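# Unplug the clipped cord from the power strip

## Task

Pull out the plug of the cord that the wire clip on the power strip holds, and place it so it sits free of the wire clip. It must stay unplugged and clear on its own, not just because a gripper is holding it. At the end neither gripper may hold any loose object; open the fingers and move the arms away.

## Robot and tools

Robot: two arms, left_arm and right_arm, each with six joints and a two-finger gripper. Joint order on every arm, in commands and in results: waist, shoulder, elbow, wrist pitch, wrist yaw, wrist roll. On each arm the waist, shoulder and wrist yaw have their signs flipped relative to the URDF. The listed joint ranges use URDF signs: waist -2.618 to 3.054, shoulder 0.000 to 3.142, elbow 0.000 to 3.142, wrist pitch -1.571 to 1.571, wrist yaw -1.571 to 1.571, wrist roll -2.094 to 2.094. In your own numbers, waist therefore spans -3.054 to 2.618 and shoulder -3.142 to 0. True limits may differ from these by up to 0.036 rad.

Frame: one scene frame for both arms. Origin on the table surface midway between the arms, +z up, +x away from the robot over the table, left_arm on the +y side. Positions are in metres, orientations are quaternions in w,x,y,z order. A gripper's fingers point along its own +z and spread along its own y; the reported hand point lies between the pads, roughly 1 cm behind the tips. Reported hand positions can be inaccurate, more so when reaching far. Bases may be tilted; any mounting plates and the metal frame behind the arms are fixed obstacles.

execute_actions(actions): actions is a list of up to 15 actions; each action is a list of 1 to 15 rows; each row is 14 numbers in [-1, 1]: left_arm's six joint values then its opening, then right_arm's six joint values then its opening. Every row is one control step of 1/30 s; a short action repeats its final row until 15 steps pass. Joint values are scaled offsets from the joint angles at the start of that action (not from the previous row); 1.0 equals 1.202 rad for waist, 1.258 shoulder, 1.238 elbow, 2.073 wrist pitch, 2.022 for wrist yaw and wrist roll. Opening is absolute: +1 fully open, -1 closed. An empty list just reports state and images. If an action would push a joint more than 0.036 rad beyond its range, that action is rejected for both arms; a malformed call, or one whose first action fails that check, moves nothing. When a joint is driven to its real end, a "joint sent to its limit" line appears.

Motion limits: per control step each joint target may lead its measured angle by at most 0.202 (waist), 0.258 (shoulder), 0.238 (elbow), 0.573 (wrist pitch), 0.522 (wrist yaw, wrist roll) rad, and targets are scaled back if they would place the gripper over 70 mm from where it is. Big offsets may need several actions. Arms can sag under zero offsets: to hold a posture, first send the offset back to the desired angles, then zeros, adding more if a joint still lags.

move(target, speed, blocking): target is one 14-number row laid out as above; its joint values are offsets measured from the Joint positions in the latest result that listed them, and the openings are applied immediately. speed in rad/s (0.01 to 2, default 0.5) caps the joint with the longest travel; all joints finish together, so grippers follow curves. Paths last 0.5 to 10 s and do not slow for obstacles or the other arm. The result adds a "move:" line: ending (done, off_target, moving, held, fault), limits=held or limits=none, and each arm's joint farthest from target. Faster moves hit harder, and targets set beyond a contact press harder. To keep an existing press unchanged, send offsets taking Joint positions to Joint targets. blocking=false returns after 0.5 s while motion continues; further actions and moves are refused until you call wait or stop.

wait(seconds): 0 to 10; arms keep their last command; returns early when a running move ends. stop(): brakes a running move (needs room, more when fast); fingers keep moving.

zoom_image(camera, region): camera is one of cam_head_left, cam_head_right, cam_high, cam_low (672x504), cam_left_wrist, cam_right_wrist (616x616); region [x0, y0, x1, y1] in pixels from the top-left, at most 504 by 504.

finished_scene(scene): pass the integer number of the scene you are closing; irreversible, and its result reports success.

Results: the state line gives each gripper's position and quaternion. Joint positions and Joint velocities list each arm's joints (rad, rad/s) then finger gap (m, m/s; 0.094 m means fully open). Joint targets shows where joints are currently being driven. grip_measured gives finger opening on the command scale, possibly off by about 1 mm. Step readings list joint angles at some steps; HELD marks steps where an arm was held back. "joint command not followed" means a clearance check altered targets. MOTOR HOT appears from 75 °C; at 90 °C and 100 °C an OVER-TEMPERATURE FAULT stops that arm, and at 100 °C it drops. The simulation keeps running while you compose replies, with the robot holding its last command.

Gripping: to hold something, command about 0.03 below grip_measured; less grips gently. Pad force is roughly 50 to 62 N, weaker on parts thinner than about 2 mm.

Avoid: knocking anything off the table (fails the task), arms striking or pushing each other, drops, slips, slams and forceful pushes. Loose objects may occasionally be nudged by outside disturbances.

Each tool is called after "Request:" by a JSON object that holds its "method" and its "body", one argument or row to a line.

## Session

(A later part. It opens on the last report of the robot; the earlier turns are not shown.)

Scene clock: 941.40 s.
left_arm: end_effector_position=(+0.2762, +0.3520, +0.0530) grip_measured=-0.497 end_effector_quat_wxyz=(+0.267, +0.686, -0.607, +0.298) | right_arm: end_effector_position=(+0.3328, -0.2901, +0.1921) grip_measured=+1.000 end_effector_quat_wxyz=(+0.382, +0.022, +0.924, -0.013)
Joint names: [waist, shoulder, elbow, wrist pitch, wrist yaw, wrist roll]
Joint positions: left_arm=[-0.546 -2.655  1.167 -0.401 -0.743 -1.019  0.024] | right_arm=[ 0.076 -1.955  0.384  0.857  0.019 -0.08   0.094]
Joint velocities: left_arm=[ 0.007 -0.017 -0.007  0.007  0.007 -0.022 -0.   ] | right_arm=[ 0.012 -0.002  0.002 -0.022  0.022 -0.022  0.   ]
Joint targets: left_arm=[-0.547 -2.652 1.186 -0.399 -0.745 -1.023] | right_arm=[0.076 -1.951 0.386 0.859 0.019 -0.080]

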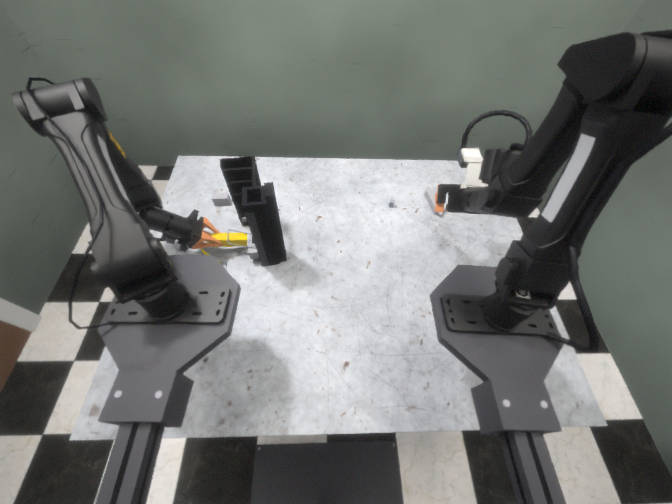

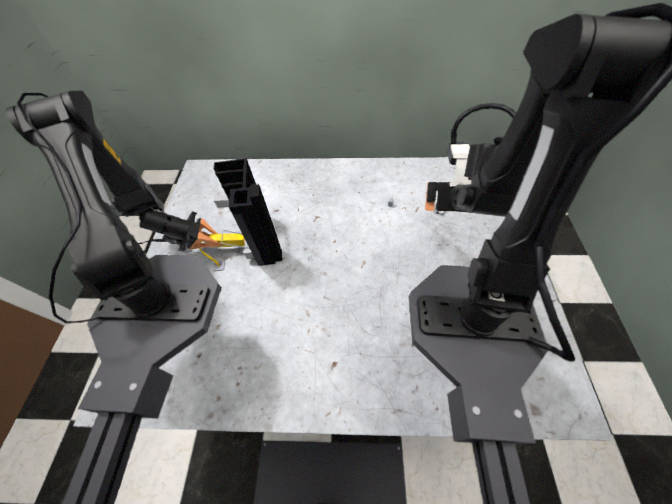

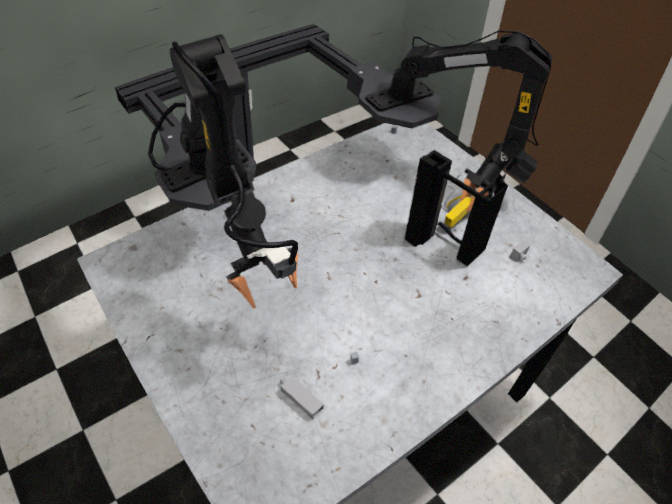

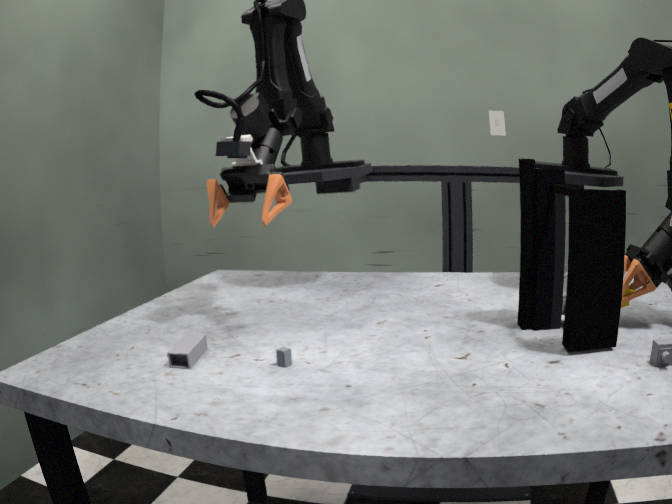

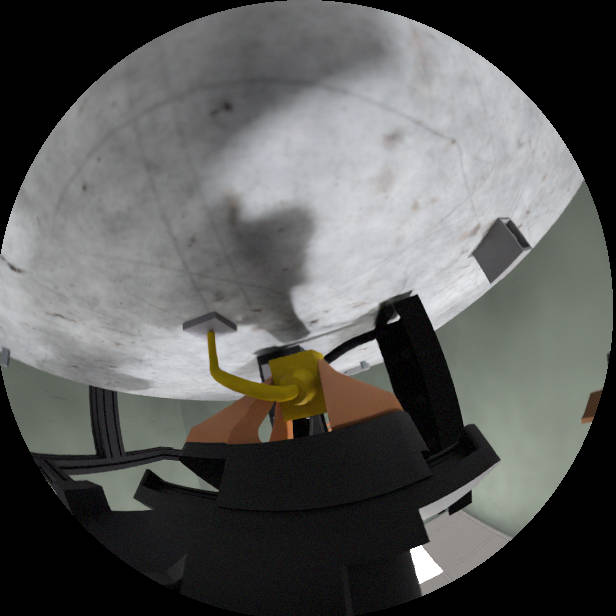

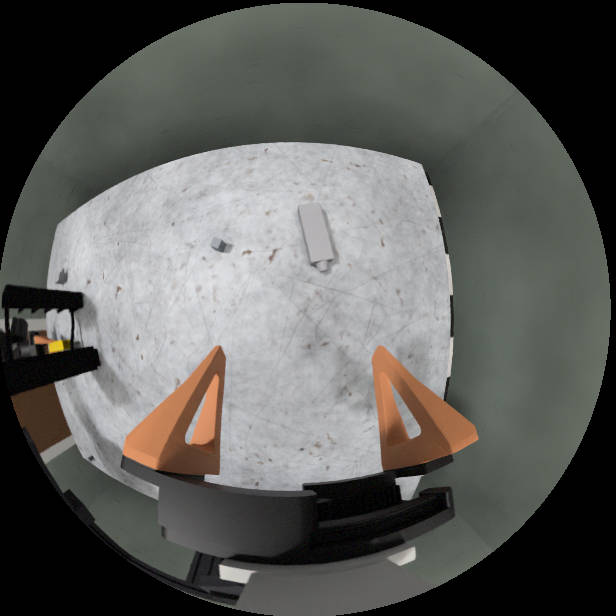

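Request:
{"method": "execute_actions", "body": {
  "actions": [
    [[-0.0012,0.0008,0.0163,0.0013,-0.001,-0.002,-0.53,0,0.003,0.002,0.001,0,0,1.0],[-0.0021,-0.0024,0.0184,0.0020,-0.001,-0.002,-0.53,0,0.003,0.002,0.001,0,0,1.0],[-0.0032,-0.0066,0.0211,0.0029,-0.001,-0.002,-0.53,0,0.003,0.002,0.001,0,0,1.0],[-0.0046,-0.0119,0.0245,0.0040,-0.001,-0.002,-0.53,0,0.003,0.002,0.001,0,0,1.0],[-0.0062,-0.0177,0.0282,0.0052,-0.001,-0.002,-0.53,0,0.003,0.002,0.001,0,0,1.0],[-0.0079,-0.0241,0.0323,0.0066,-0.001,-0.002,-0.53,0,0.003,0.002,0.001,0,0,1.0],[-0.0096,-0.0305,0.0364,0.0079,-0.001,-0.002,-0.53,0,0.003,0.002,0.001,0,0,1.0],[-0.0112,-0.0363,0.0401,0.0091,-0.001,-0.002,-0.53,0,0.003,0.002,0.001,0,0,1.0],[-0.0126,-0.0416,0.0435,0.0102,-0.001,-0.002,-0.53,0,0.003,0.002,0.001,0,0,1.0],[-0.0137,-0.0458,0.0462,0.0111,-0.001,-0.002,-0.53,0,0.003,0.002,0.001,0,0,1.0],[-0.0144,-0.0485,0.0479,0.0117,-0.001,-0.002,-0.53,0,0.003,0.002,0.001,0,0,1.0],[-0.0149,-0.0501,0.0490,0.0120,-0.001,-0.002,-0.53,0,0.003,0.002,0.001,0,0,1.0],[-0.0150,-0.0506,0.0493,0.0121,-0.001,-0.002,-0.53,0,0.003,0.002,0.001,0,0,1.0]]
  ]
}}

Request:
{"method": "zoom_image", "body": {
  "camera": "cam_high",
  "region": [400, 130, 560, 280]
}}

Request:
{"method": "zoom_image", "body": {
  "camera": "cam_low",
  "region": [552, 220, 672, 360]
}}

Scene clock: 969.33 s.
left_arm: end_effector_position=(+0.2728, +0.3521, +0.0358) grip_measured=-0.497 end_effector_quat_wxyz=(+0.272, +0.689, -0.603, +0.296) | right_arm: end_effector_position=(+0.3328, -0.2901, +0.1921) grip_measured=+1.000 end_effector_quat_wxyz=(+0.382, +0.022, +0.924, -0.013)
Joint names: [waist, shoulder, elbow, wrist pitch, wrist yaw, wrist roll]
Joint positions: left_arm=[-0.552 -2.722  1.203 -0.381 -0.743 -1.02   0.024] | right_arm=[ 0.076 -1.955  0.384  0.857  0.019 -0.08   0.094]
Joint velocities: left_arm=[-0.027 -0.007  0.002 -0.007  0.022  0.007 -0.001] | right_arm=[-0.002  0.002 -0.002  0.037  0.022 -0.066  0.   ]
Joint targets: left_arm=[-0.564 -2.719 1.228 -0.376 -0.745 -1.024] | right_arm=[0.076 -1.951 0.386 0.859 0.019 -0.080]
Step readings (joint positions):
0: left_arm=[-0.546 -2.655 1.167 -0.401 -0.743 -1.019] | right_arm=[0.076 -1.955 0.384 0.857 0.019 -0.080]
1: left_arm=[-0.546 -2.655 1.167 -0.401 -0.743 -1.019] | right_arm=[0.076 -1.955 0.384 0.857 0.019 -0.080]
2: left_arm=[-0.546 -2.655 1.167 -0.401 -0.743 -1.020] | right_arm=[0.076 -1.955 0.384 0.857 0.019 -0.080]
4: left_arm=[-0.546 -2.658 1.167 -0.399 -0.743 -1.020] | right_arm=[0.076 -1.955 0.384 0.857 0.019 -0.080]
8: left_arm=[-0.546 -2.687 1.184 -0.395 -0.743 -1.020] | right_arm=[0.076 -1.955 0.384 0.857 0.019 -0.080]
15: Joint positions above

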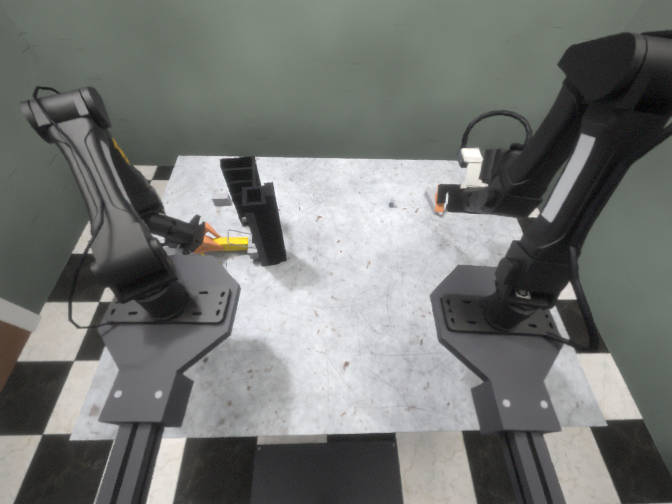

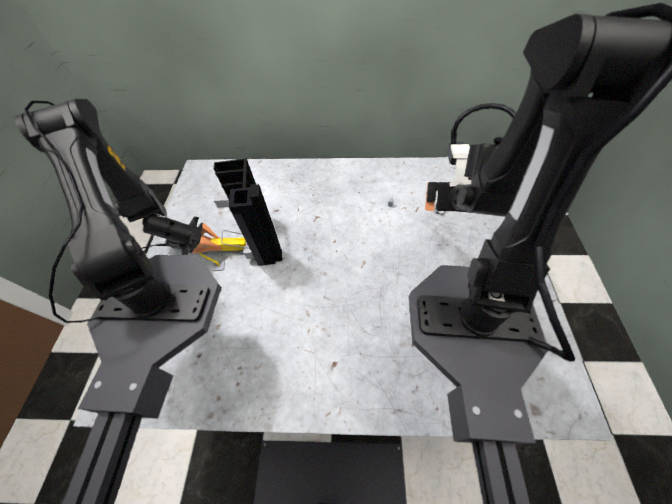

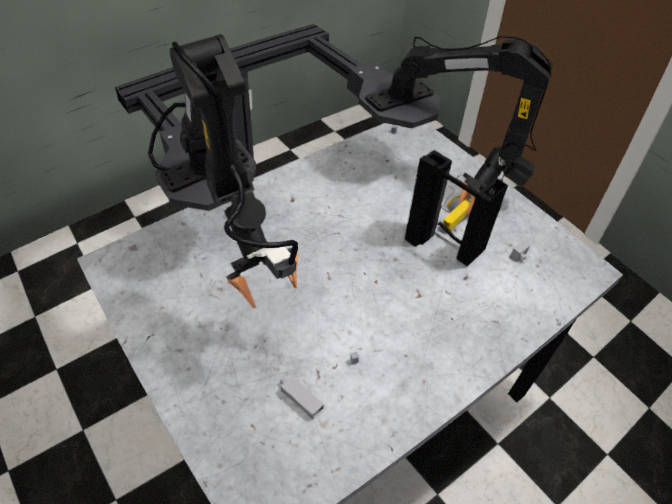

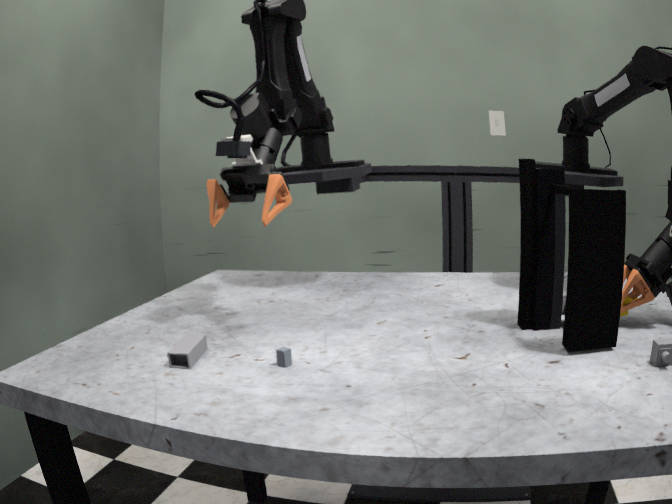

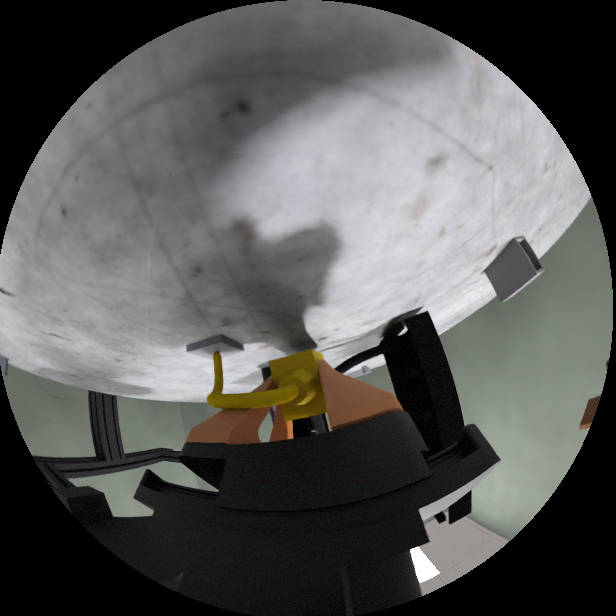

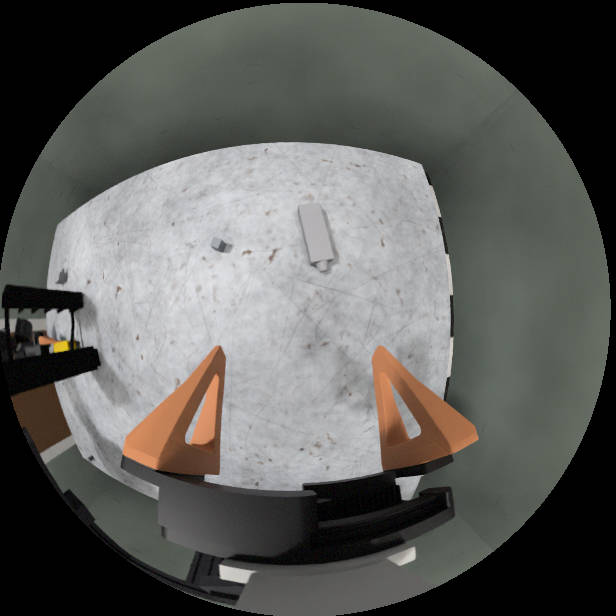

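Region (400, 130, 560, 280) of cam_high's 672x504 image, scaled by 3.150, with more detail than that image has; it fills the top 472 rows of this view, and the rest is white.

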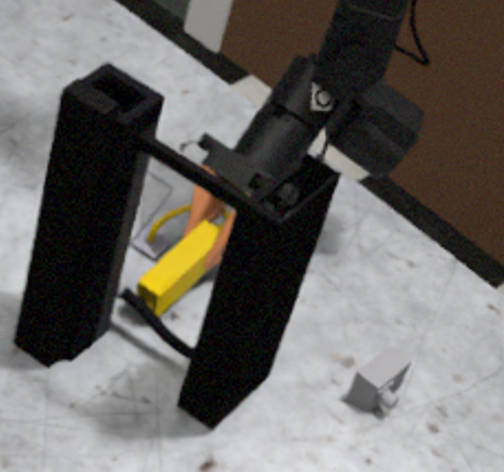

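Region (552, 220, 672, 360) of cam_low's 672x504 image, scaled by 3.600, with more detail than that image has; it fills the left 432 columns of this view, and the rest is white.

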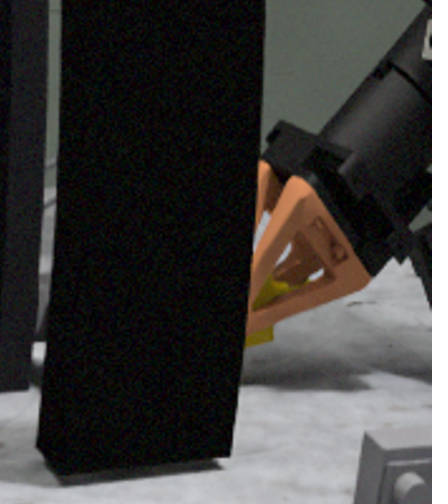

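Request:
{"method": "execute_actions", "body": {
  "actions": [
    [[-0.0101,0.0010,0.0213,0.0027,-0.001,-0.002,-0.53,0,0.003,0.002,0.001,0,0,1.0],[-0.0102,-0.0003,0.0223,0.0031,-0.001,-0.002,-0.53,0,0.003,0.002,0.001,0,0,1.0],[-0.0104,-0.0017,0.0234,0.0034,-0.001,-0.002,-0.53,0,0.003,0.002,0.001,0,0,1.0],[-0.0105,-0.0031,0.0244,0.0038,-0.001,-0.002,-0.53,0,0.003,0.002,0.001,0,0,1.0],[-0.0106,-0.0044,0.0255,0.0041,-0.001,-0.002,-0.53,0,0.003,0.002,0.001,0,0,1.0],[-0.0107,-0.0058,0.0265,0.0044,-0.001,-0.002,-0.53,0,0.003,0.002,0.001,0,0,1.0],[-0.0109,-0.0072,0.0276,0.0048,-0.001,-0.002,-0.53,0,0.003,0.002,0.001,0,0,1.0],[-0.0110,-0.0086,0.0286,0.0051,-0.001,-0.002,-0.53,0,0.003,0.002,0.001,0,0,1.0],[-0.0111,-0.0099,0.0297,0.0054,-0.001,-0.002,-0.53,0,0.003,0.002,0.001,0,0,1.0],[-0.0112,-0.0113,0.0307,0.0058,-0.001,-0.002,-0.53,0,0.003,0.002,0.001,0,0,1.0],[-0.0114,-0.0127,0.0318,0.0061,-0.001,-0.002,-0.53,0,0.003,0.002,0.001,0,0,1.0],[-0.0115,-0.0140,0.0328,0.0065,-0.001,-0.002,-0.53,0,0.003,0.002,0.001,0,0,1.0],[-0.0116,-0.0154,0.0339,0.0068,-0.001,-0.002,-0.53,0,0.003,0.002,0.001,0,0,1.0]]
  ]
}}

Request:
{"method": "zoom_image", "body": {
  "camera": "cam_high",
  "region": [420, 170, 520, 260]
}}

Request:
{"method": "zoom_image", "body": {
  "camera": "cam_head_left",
  "region": [150, 190, 300, 300]
}}

Scene clock: 982.23 s.
left_arm: end_effector_position=(+0.2754, +0.3539, +0.0303) grip_measured=-0.497 end_effector_quat_wxyz=(+0.267, +0.689, -0.604, +0.298) | right_arm: end_effector_position=(+0.3328, -0.2901, +0.1921) grip_measured=+1.000 end_effector_quat_wxyz=(+0.382, +0.022, +0.924, -0.013)
Joint names: [waist, shoulder, elbow, wrist pitch, wrist yaw, wrist roll]
Joint positions: left_arm=[-0.553 -2.74   1.22  -0.371 -0.743 -1.02   0.024] | right_arm=[ 0.076 -1.955  0.384  0.857  0.019 -0.08   0.094]
Joint velocities: left_arm=[ 0.012 -0.022  0.002  0.007 -0.007 -0.051 -0.001] | right_arm=[ 0.022  0.007  0.017  0.051 -0.022 -0.037  0.   ]
Joint targets: left_arm=[-0.566 -2.741 1.245 -0.367 -0.745 -1.024] | right_arm=[0.076 -1.951 0.386 0.859 0.019 -0.080]
Step readings (joint positions):
0: left_arm=[-0.553 -2.722 1.205 -0.378 -0.743 -1.020] | right_arm=[0.076 -1.955 0.384 0.857 0.019 -0.080]
1: left_arm=[-0.553 -2.722 1.205 -0.378 -0.743 -1.020] | right_arm=[0.076 -1.955 0.384 0.857 0.019 -0.080]
2: left_arm=[-0.553 -2.722 1.205 -0.378 -0.743 -1.020] | right_arm=[0.076 -1.955 0.384 0.857 0.019 -0.080]
4: left_arm=[-0.553 -2.722 1.205 -0.378 -0.743 -1.020] | right_arm=[0.076 -1.955 0.384 0.857 0.019 -0.080]
8: left_arm=[-0.553 -2.725 1.208 -0.376 -0.743 -1.020] | right_arm=[0.076 -1.955 0.384 0.857 0.019 -0.080]
15: Joint positions above

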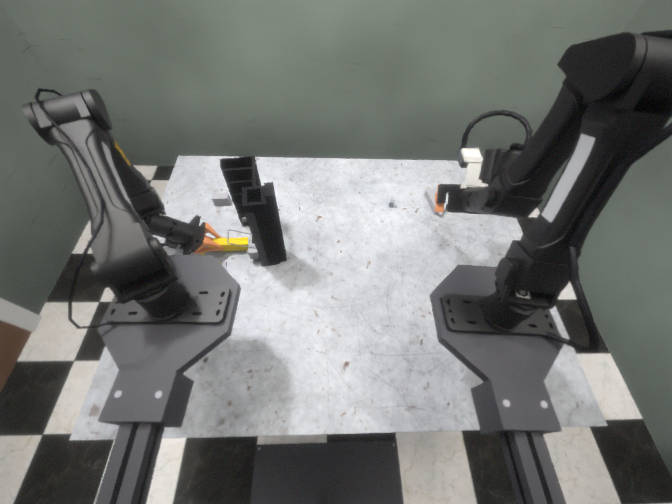

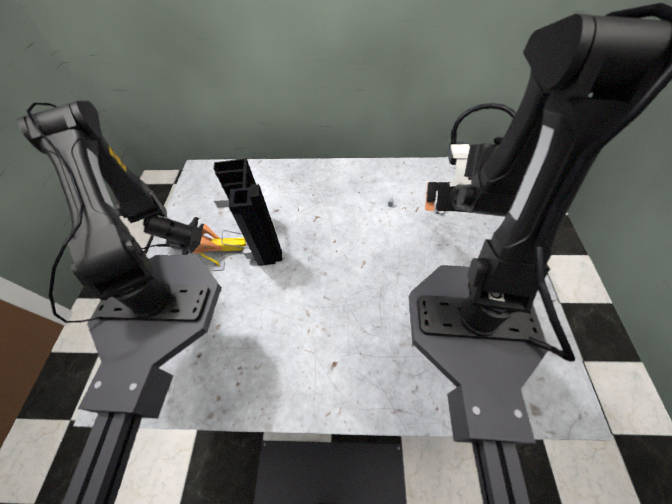

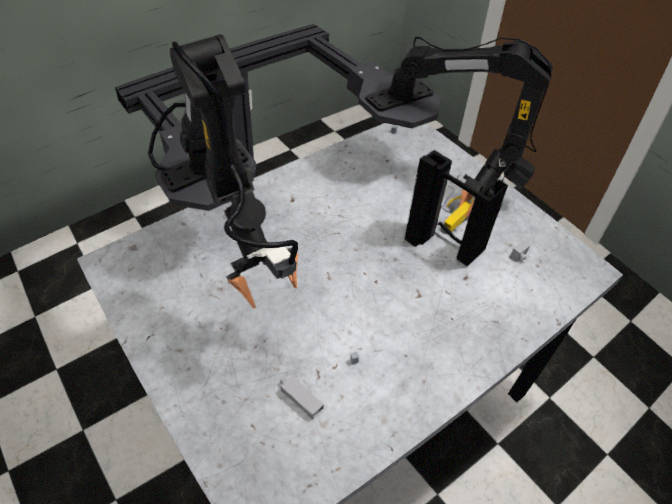

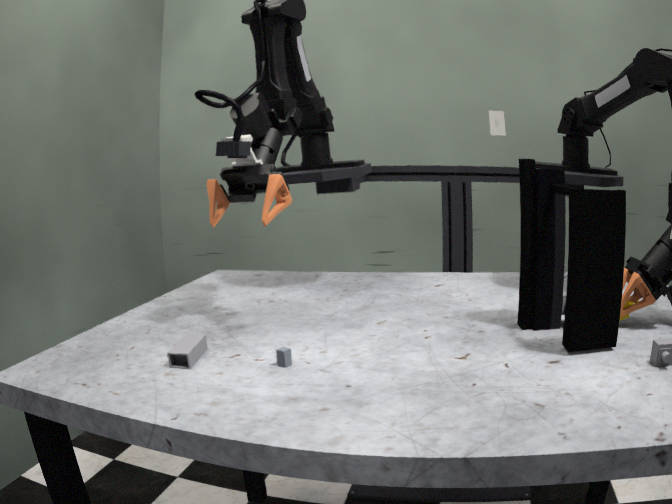

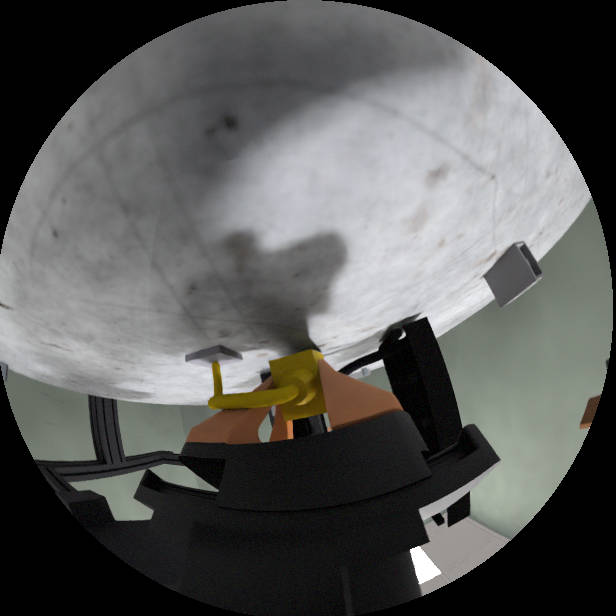

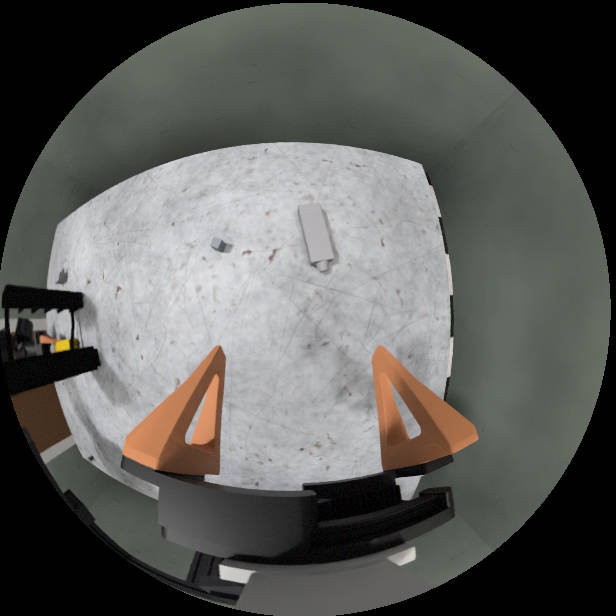

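Region (420, 170, 520, 260) of cam_high's 672x504 image, scaled by 5.040, with more detail than that image has; it fills the top 454 rows of this view, and the rest is white.

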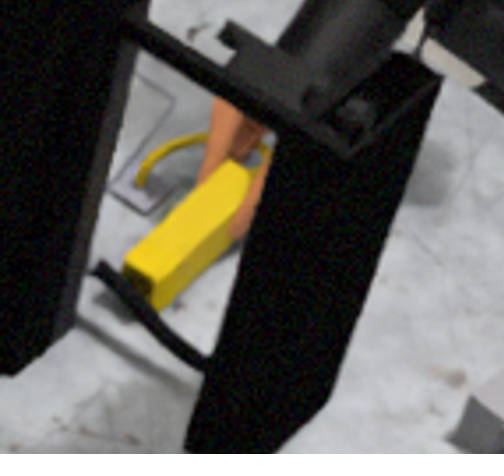

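Region (150, 190, 300, 300) of cam_head_left's 672x504 image, scaled by 3.360, with more detail than that image has; it fills the top 370 rows of this view, and the rest is white.

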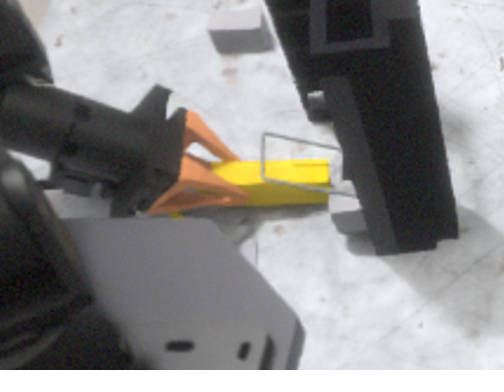

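Request:
{"method": "execute_actions", "body": {
  "actions": [
    [[-0.010,-0.0019,0.0209,0.0022,-0.002,-0.002,-0.53,0,0.003,0.002,0.001,0,0,1.0],[-0.009,-0.0031,0.0216,0.0024,-0.003,-0.002,-0.53,0,0.003,0.002,0.001,0,0,1.0],[-0.008,-0.0042,0.0222,0.0027,-0.004,-0.002,-0.53,0,0.003,0.002,0.001,0,0,1.0],[-0.007,-0.0053,0.0229,0.0030,-0.005,-0.002,-0.53,0,0.003,0.002,0.001,0,0,1.0],[-0.007,-0.0064,0.0236,0.0032,-0.006,-0.002,-0.53,0,0.003,0.002,0.001,0,0,1.0],[-0.007,-0.0076,0.0243,0.0035,-0.0069,-0.002,-0.53,0,0.003,0.002,0.001,0,0,1.0],[-0.007,-0.0087,0.0249,0.0038,-0.0069,-0.002,-0.53,0,0.003,0.002,0.001,0,0,1.0],[-0.007,-0.0098,0.0256,0.0040,-0.0069,-0.002,-0.53,0,0.003,0.002,0.001,0,0,1.0],[-0.007,-0.0109,0.0263,0.0043,-0.0069,-0.002,-0.53,0,0.003,0.002,0.001,0,0,1.0],[-0.007,-0.0121,0.0270,0.0046,-0.0069,-0.002,-0.53,0,0.003,0.002,0.001,0,0,1.0],[-0.007,-0.0132,0.0276,0.0048,-0.0069,-0.002,-0.53,0,0.003,0.002,0.001,0,0,1.0],[-0.007,-0.0143,0.0283,0.0051,-0.0069,-0.002,-0.53,0,0.003,0.002,0.001,0,0,1.0]]
  ]
}}

Request:
{"method": "zoom_image", "body": {
  "camera": "cam_low",
  "region": [552, 220, 672, 360]
}}

Request:
{"method": "zoom_image", "body": {
  "camera": "cam_head_left",
  "region": [170, 210, 270, 280]
}}

Scene clock: 994.57 s.
left_arm: end_effector_position=(+0.2745, +0.3526, +0.0265) grip_measured=-0.497 end_effector_quat_wxyz=(+0.269, +0.689, -0.603, +0.300) | right_arm: end_effector_position=(+0.3328, -0.2901, +0.1921) grip_measured=+1.000 end_effector_quat_wxyz=(+0.382, +0.022, +0.924, -0.013)
Joint names: [waist, shoulder, elbow, wrist pitch, wrist yaw, wrist roll]
Joint positions: left_arm=[-0.553 -2.757  1.228 -0.366 -0.748 -1.02   0.024] | right_arm=[ 0.076 -1.955  0.384  0.857  0.019 -0.08   0.094]
Joint velocities: left_arm=[ 0.002  0.007  0.027 -0.037  0.022 -0.022  0.001] | right_arm=[ 0.012  0.007 -0.022  0.037 -0.037 -0.051  0.   ]
Joint targets: left_arm=[-0.561 -2.758 1.255 -0.361 -0.757 -1.024] | right_arm=[0.076 -1.951 0.386 0.859 0.019 -0.080]
Step readings (joint positions):
0: left_arm=[-0.553 -2.741 1.220 -0.370 -0.743 -1.020] | right_arm=[0.076 -1.955 0.384 0.857 0.019 -0.080]
1: left_arm=[-0.553 -2.741 1.220 -0.370 -0.743 -1.020] | right_arm=[0.076 -1.955 0.384 0.857 0.019 -0.080]
2: left_arm=[-0.553 -2.741 1.220 -0.370 -0.743 -1.020] | right_arm=[0.076 -1.955 0.384 0.857 0.019 -0.080]
4: left_arm=[-0.553 -2.741 1.220 -0.370 -0.743 -1.020] | right_arm=[0.076 -1.955 0.384 0.857 0.019 -0.080]
8: left_arm=[-0.553 -2.745 1.220 -0.367 -0.743 -1.020] | right_arm=[0.076 -1.955 0.384 0.857 0.019 -0.080]
15: Joint positions above

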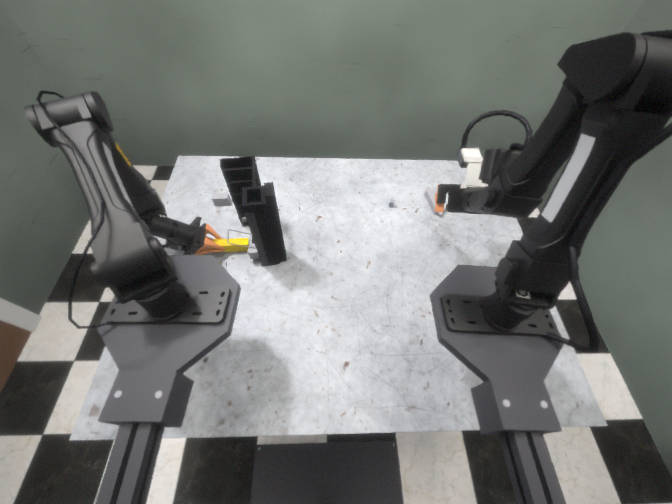

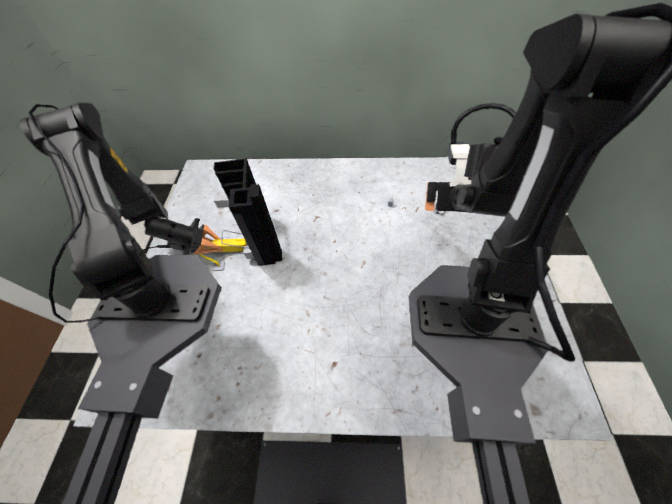

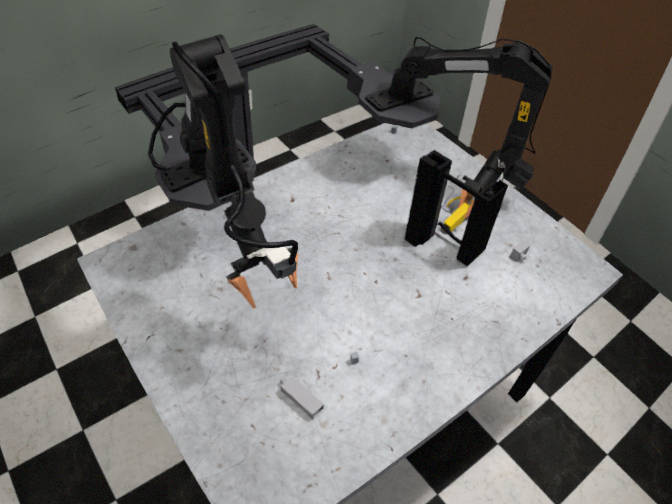

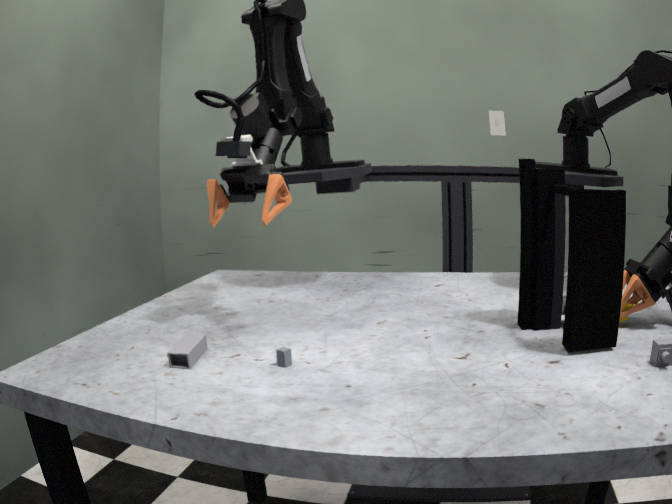

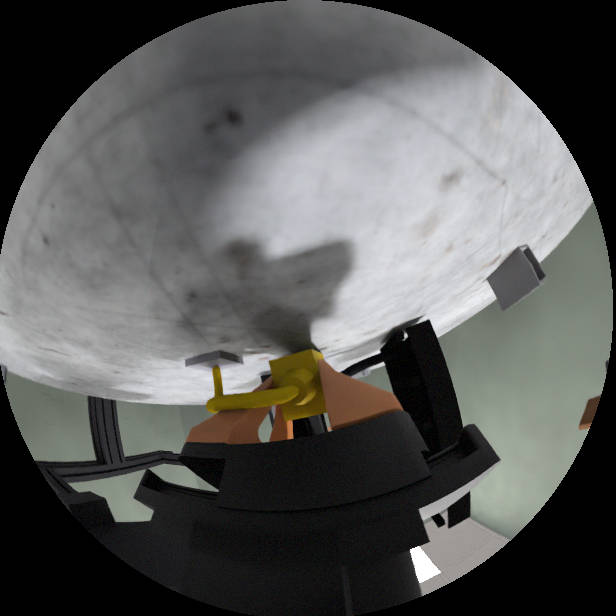

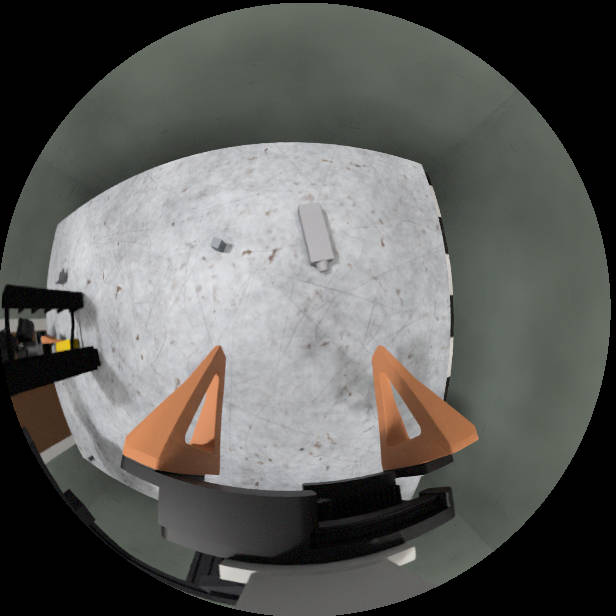

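Region (552, 220, 672, 360) of cam_low's 672x504 image, scaled by 3.600, with more detail than that image has; it fills the left 432 columns of this view, and the rest is white.

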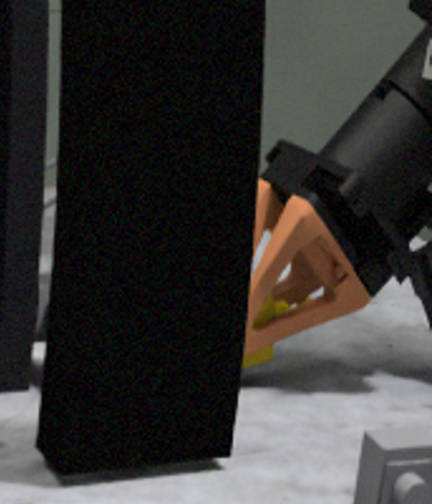

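Region (170, 210, 270, 280) of cam_head_left's 672x504 image, scaled by 5.040, with more detail than that image has; it fills the top 353 rows of this view, and the rest is white.

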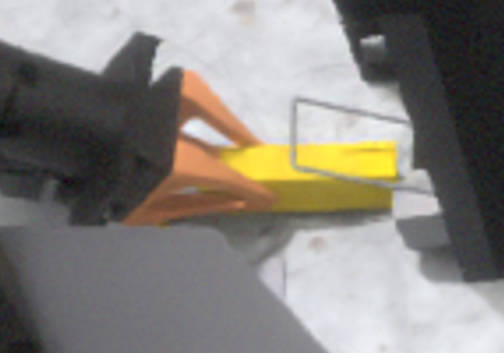

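Request:
{"method": "execute_actions", "body": {
  "actions": [
    [[-0.0087,-0.0019,0.0218,-0.0030,-0.0064,0.0020,-0.53,0,0.003,0.002,0.001,0,0,1.0],[-0.0095,-0.0042,0.0243,-0.0085,-0.0075,0.0061,-0.53,0,0.003,0.002,0.001,0,0,1.0],[-0.0106,-0.0073,0.0280,-0.0109,-0.0088,0.0080,-0.53,0,0.003,0.002,0.001,0,0,1.0],[-0.0120,-0.0111,0.0326,-0.0139,-0.0106,0.0104,-0.53,0,0.003,0.002,0.001,0,0,1.0],[-0.0135,-0.0153,0.0377,-0.0172,-0.0125,0.0130,-0.53,0,0.003,0.002,0.001,0,0,1.0],[-0.0152,-0.0199,0.0432,-0.0208,-0.0146,0.0159,-0.53,0,0.003,0.002,0.001,0,0,1.0],[-0.0169,-0.0245,0.0487,-0.0243,-0.0166,0.0187,-0.53,0,0.003,0.002,0.001,0,0,1.0],[-0.0184,-0.0287,0.0538,-0.0276,-0.0185,0.0213,-0.53,0,0.003,0.002,0.001,0,0,1.0],[-0.0198,-0.0325,0.0584,-0.0306,-0.0203,0.0237,-0.53,0,0.003,0.002,0.001,0,0,1.0],[-0.0209,-0.0356,0.0621,-0.0330,-0.0216,0.0256,-0.53,0,0.003,0.002,0.001,0,0,1.0],[-0.0215,-0.0375,0.0644,-0.0345,-0.0225,0.0268,-0.53,0,0.003,0.002,0.001,0,0,1.0],[-0.0220,-0.0386,0.0658,-0.0354,-0.0230,0.0275,-0.53,0,0.003,0.002,0.001,0,0,1.0],[-0.0221,-0.0390,0.0662,-0.0357,-0.0232,0.0277,-0.53,0,0.003,0.002,0.001,0,0,1.0]]
  ]
}}

Request:
{"method": "zoom_image", "body": {
  "camera": "cam_low",
  "region": [552, 220, 672, 360]
}}

Scene clock: 1045.83 s.
left_arm: end_effector_position=(+0.2760, +0.3531, +0.0233) grip_measured=-0.497 end_effector_quat_wxyz=(+0.283, +0.683, -0.594, +0.316) | right_arm: end_effector_position=(+0.3328, -0.2901, +0.1921) grip_measured=+1.000 end_effector_quat_wxyz=(+0.382, +0.022, +0.924, -0.013)
Joint names: [waist, shoulder, elbow, wrist pitch, wrist yaw, wrist roll]
Joint positions: left_arm=[-0.569 -2.803  1.285 -0.425 -0.784 -0.98   0.024] | right_arm=[ 0.076 -1.955  0.384  0.857  0.019 -0.08   0.094]
Joint velocities: left_arm=[-0.007 -0.007  0.032  0.022  0.066  0.051  0.   ] | right_arm=[-0.007  0.002 -0.002  0.007 -0.051  0.037  0.   ]
Joint targets: left_arm=[-0.579 -2.806 1.310 -0.440 -0.795 -0.964] | right_arm=[0.076 -1.951 0.386 0.859 0.019 -0.080]
Step readings (joint positions):
0: left_arm=[-0.553 -2.757 1.230 -0.366 -0.749 -1.020] | right_arm=[0.076 -1.955 0.384 0.857 0.019 -0.080]
1: left_arm=[-0.553 -2.757 1.230 -0.366 -0.749 -1.020] | right_arm=[0.076 -1.955 0.384 0.857 0.019 -0.080]
2: left_arm=[-0.553 -2.757 1.230 -0.367 -0.749 -1.019] | right_arm=[0.076 -1.955 0.384 0.857 0.019 -0.080]
4: left_arm=[-0.553 -2.760 1.235 -0.373 -0.750 -1.016] | right_arm=[0.076 -1.955 0.384 0.857 0.019 -0.080]
8: left_arm=[-0.558 -2.779 1.260 -0.397 -0.764 -1.003] | right_arm=[0.076 -1.955 0.384 0.857 0.019 -0.080]
15: Joint positions above

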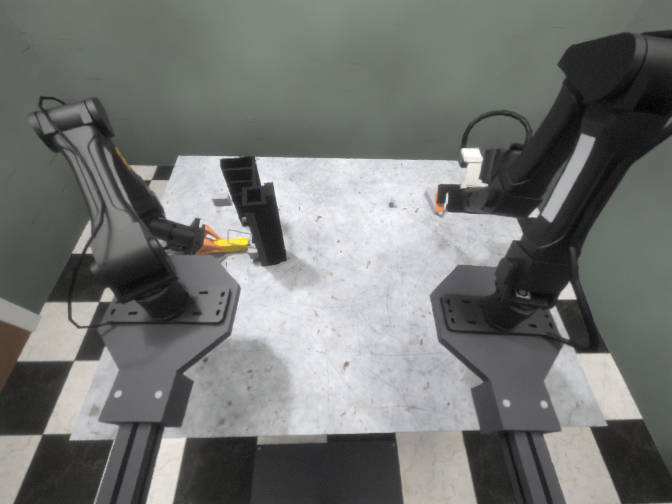

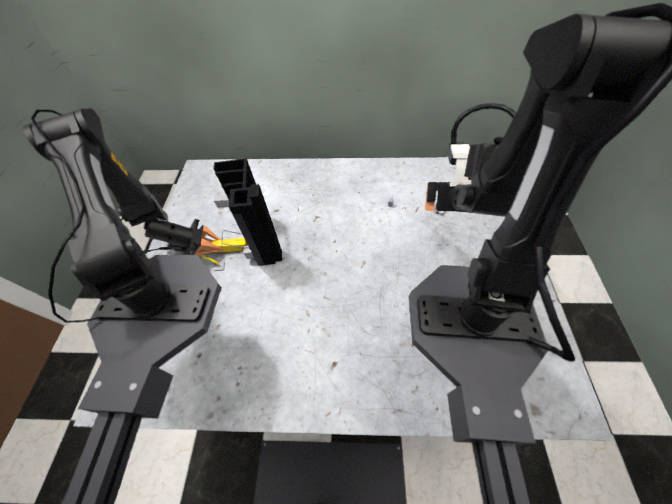

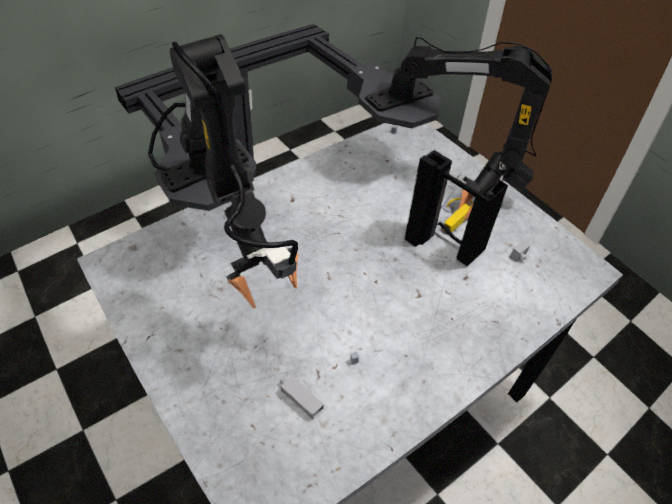

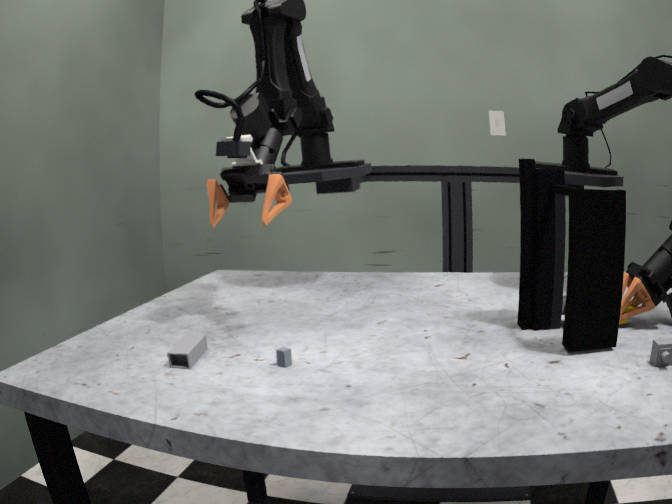

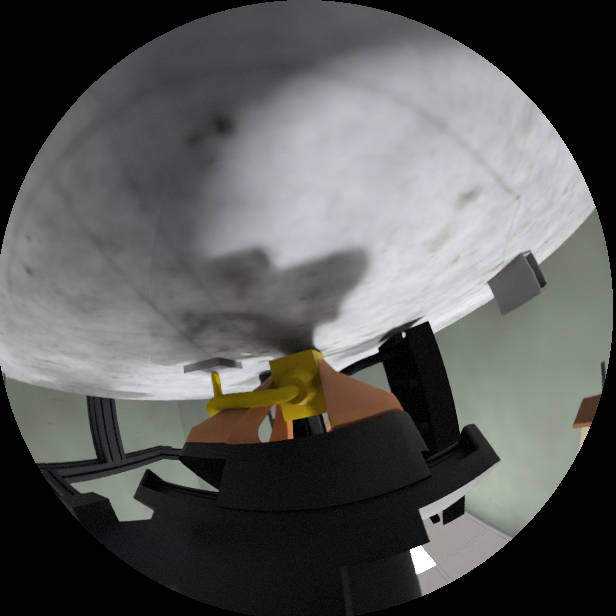

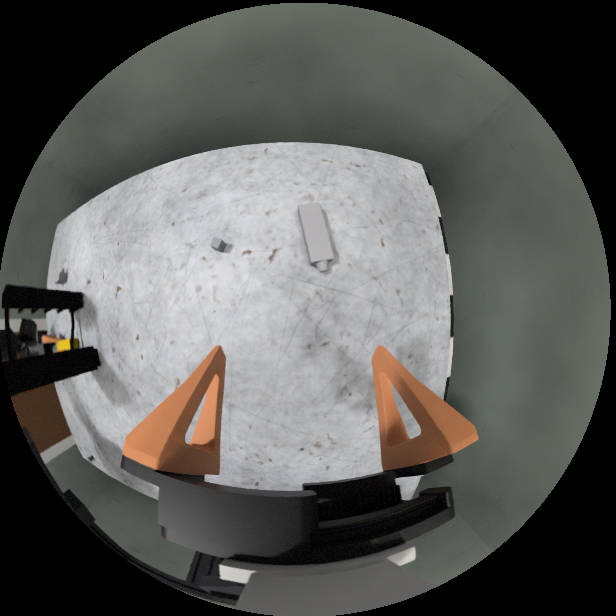

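Region (552, 220, 672, 360) of cam_low's 672x504 image, scaled by 3.600, with more detail than that image has; it fills the left 432 columns of this view, and the rest is white.

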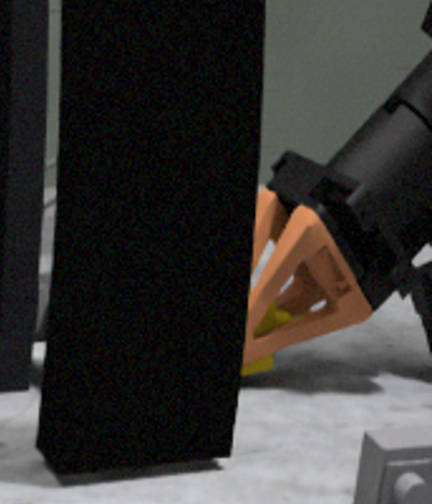

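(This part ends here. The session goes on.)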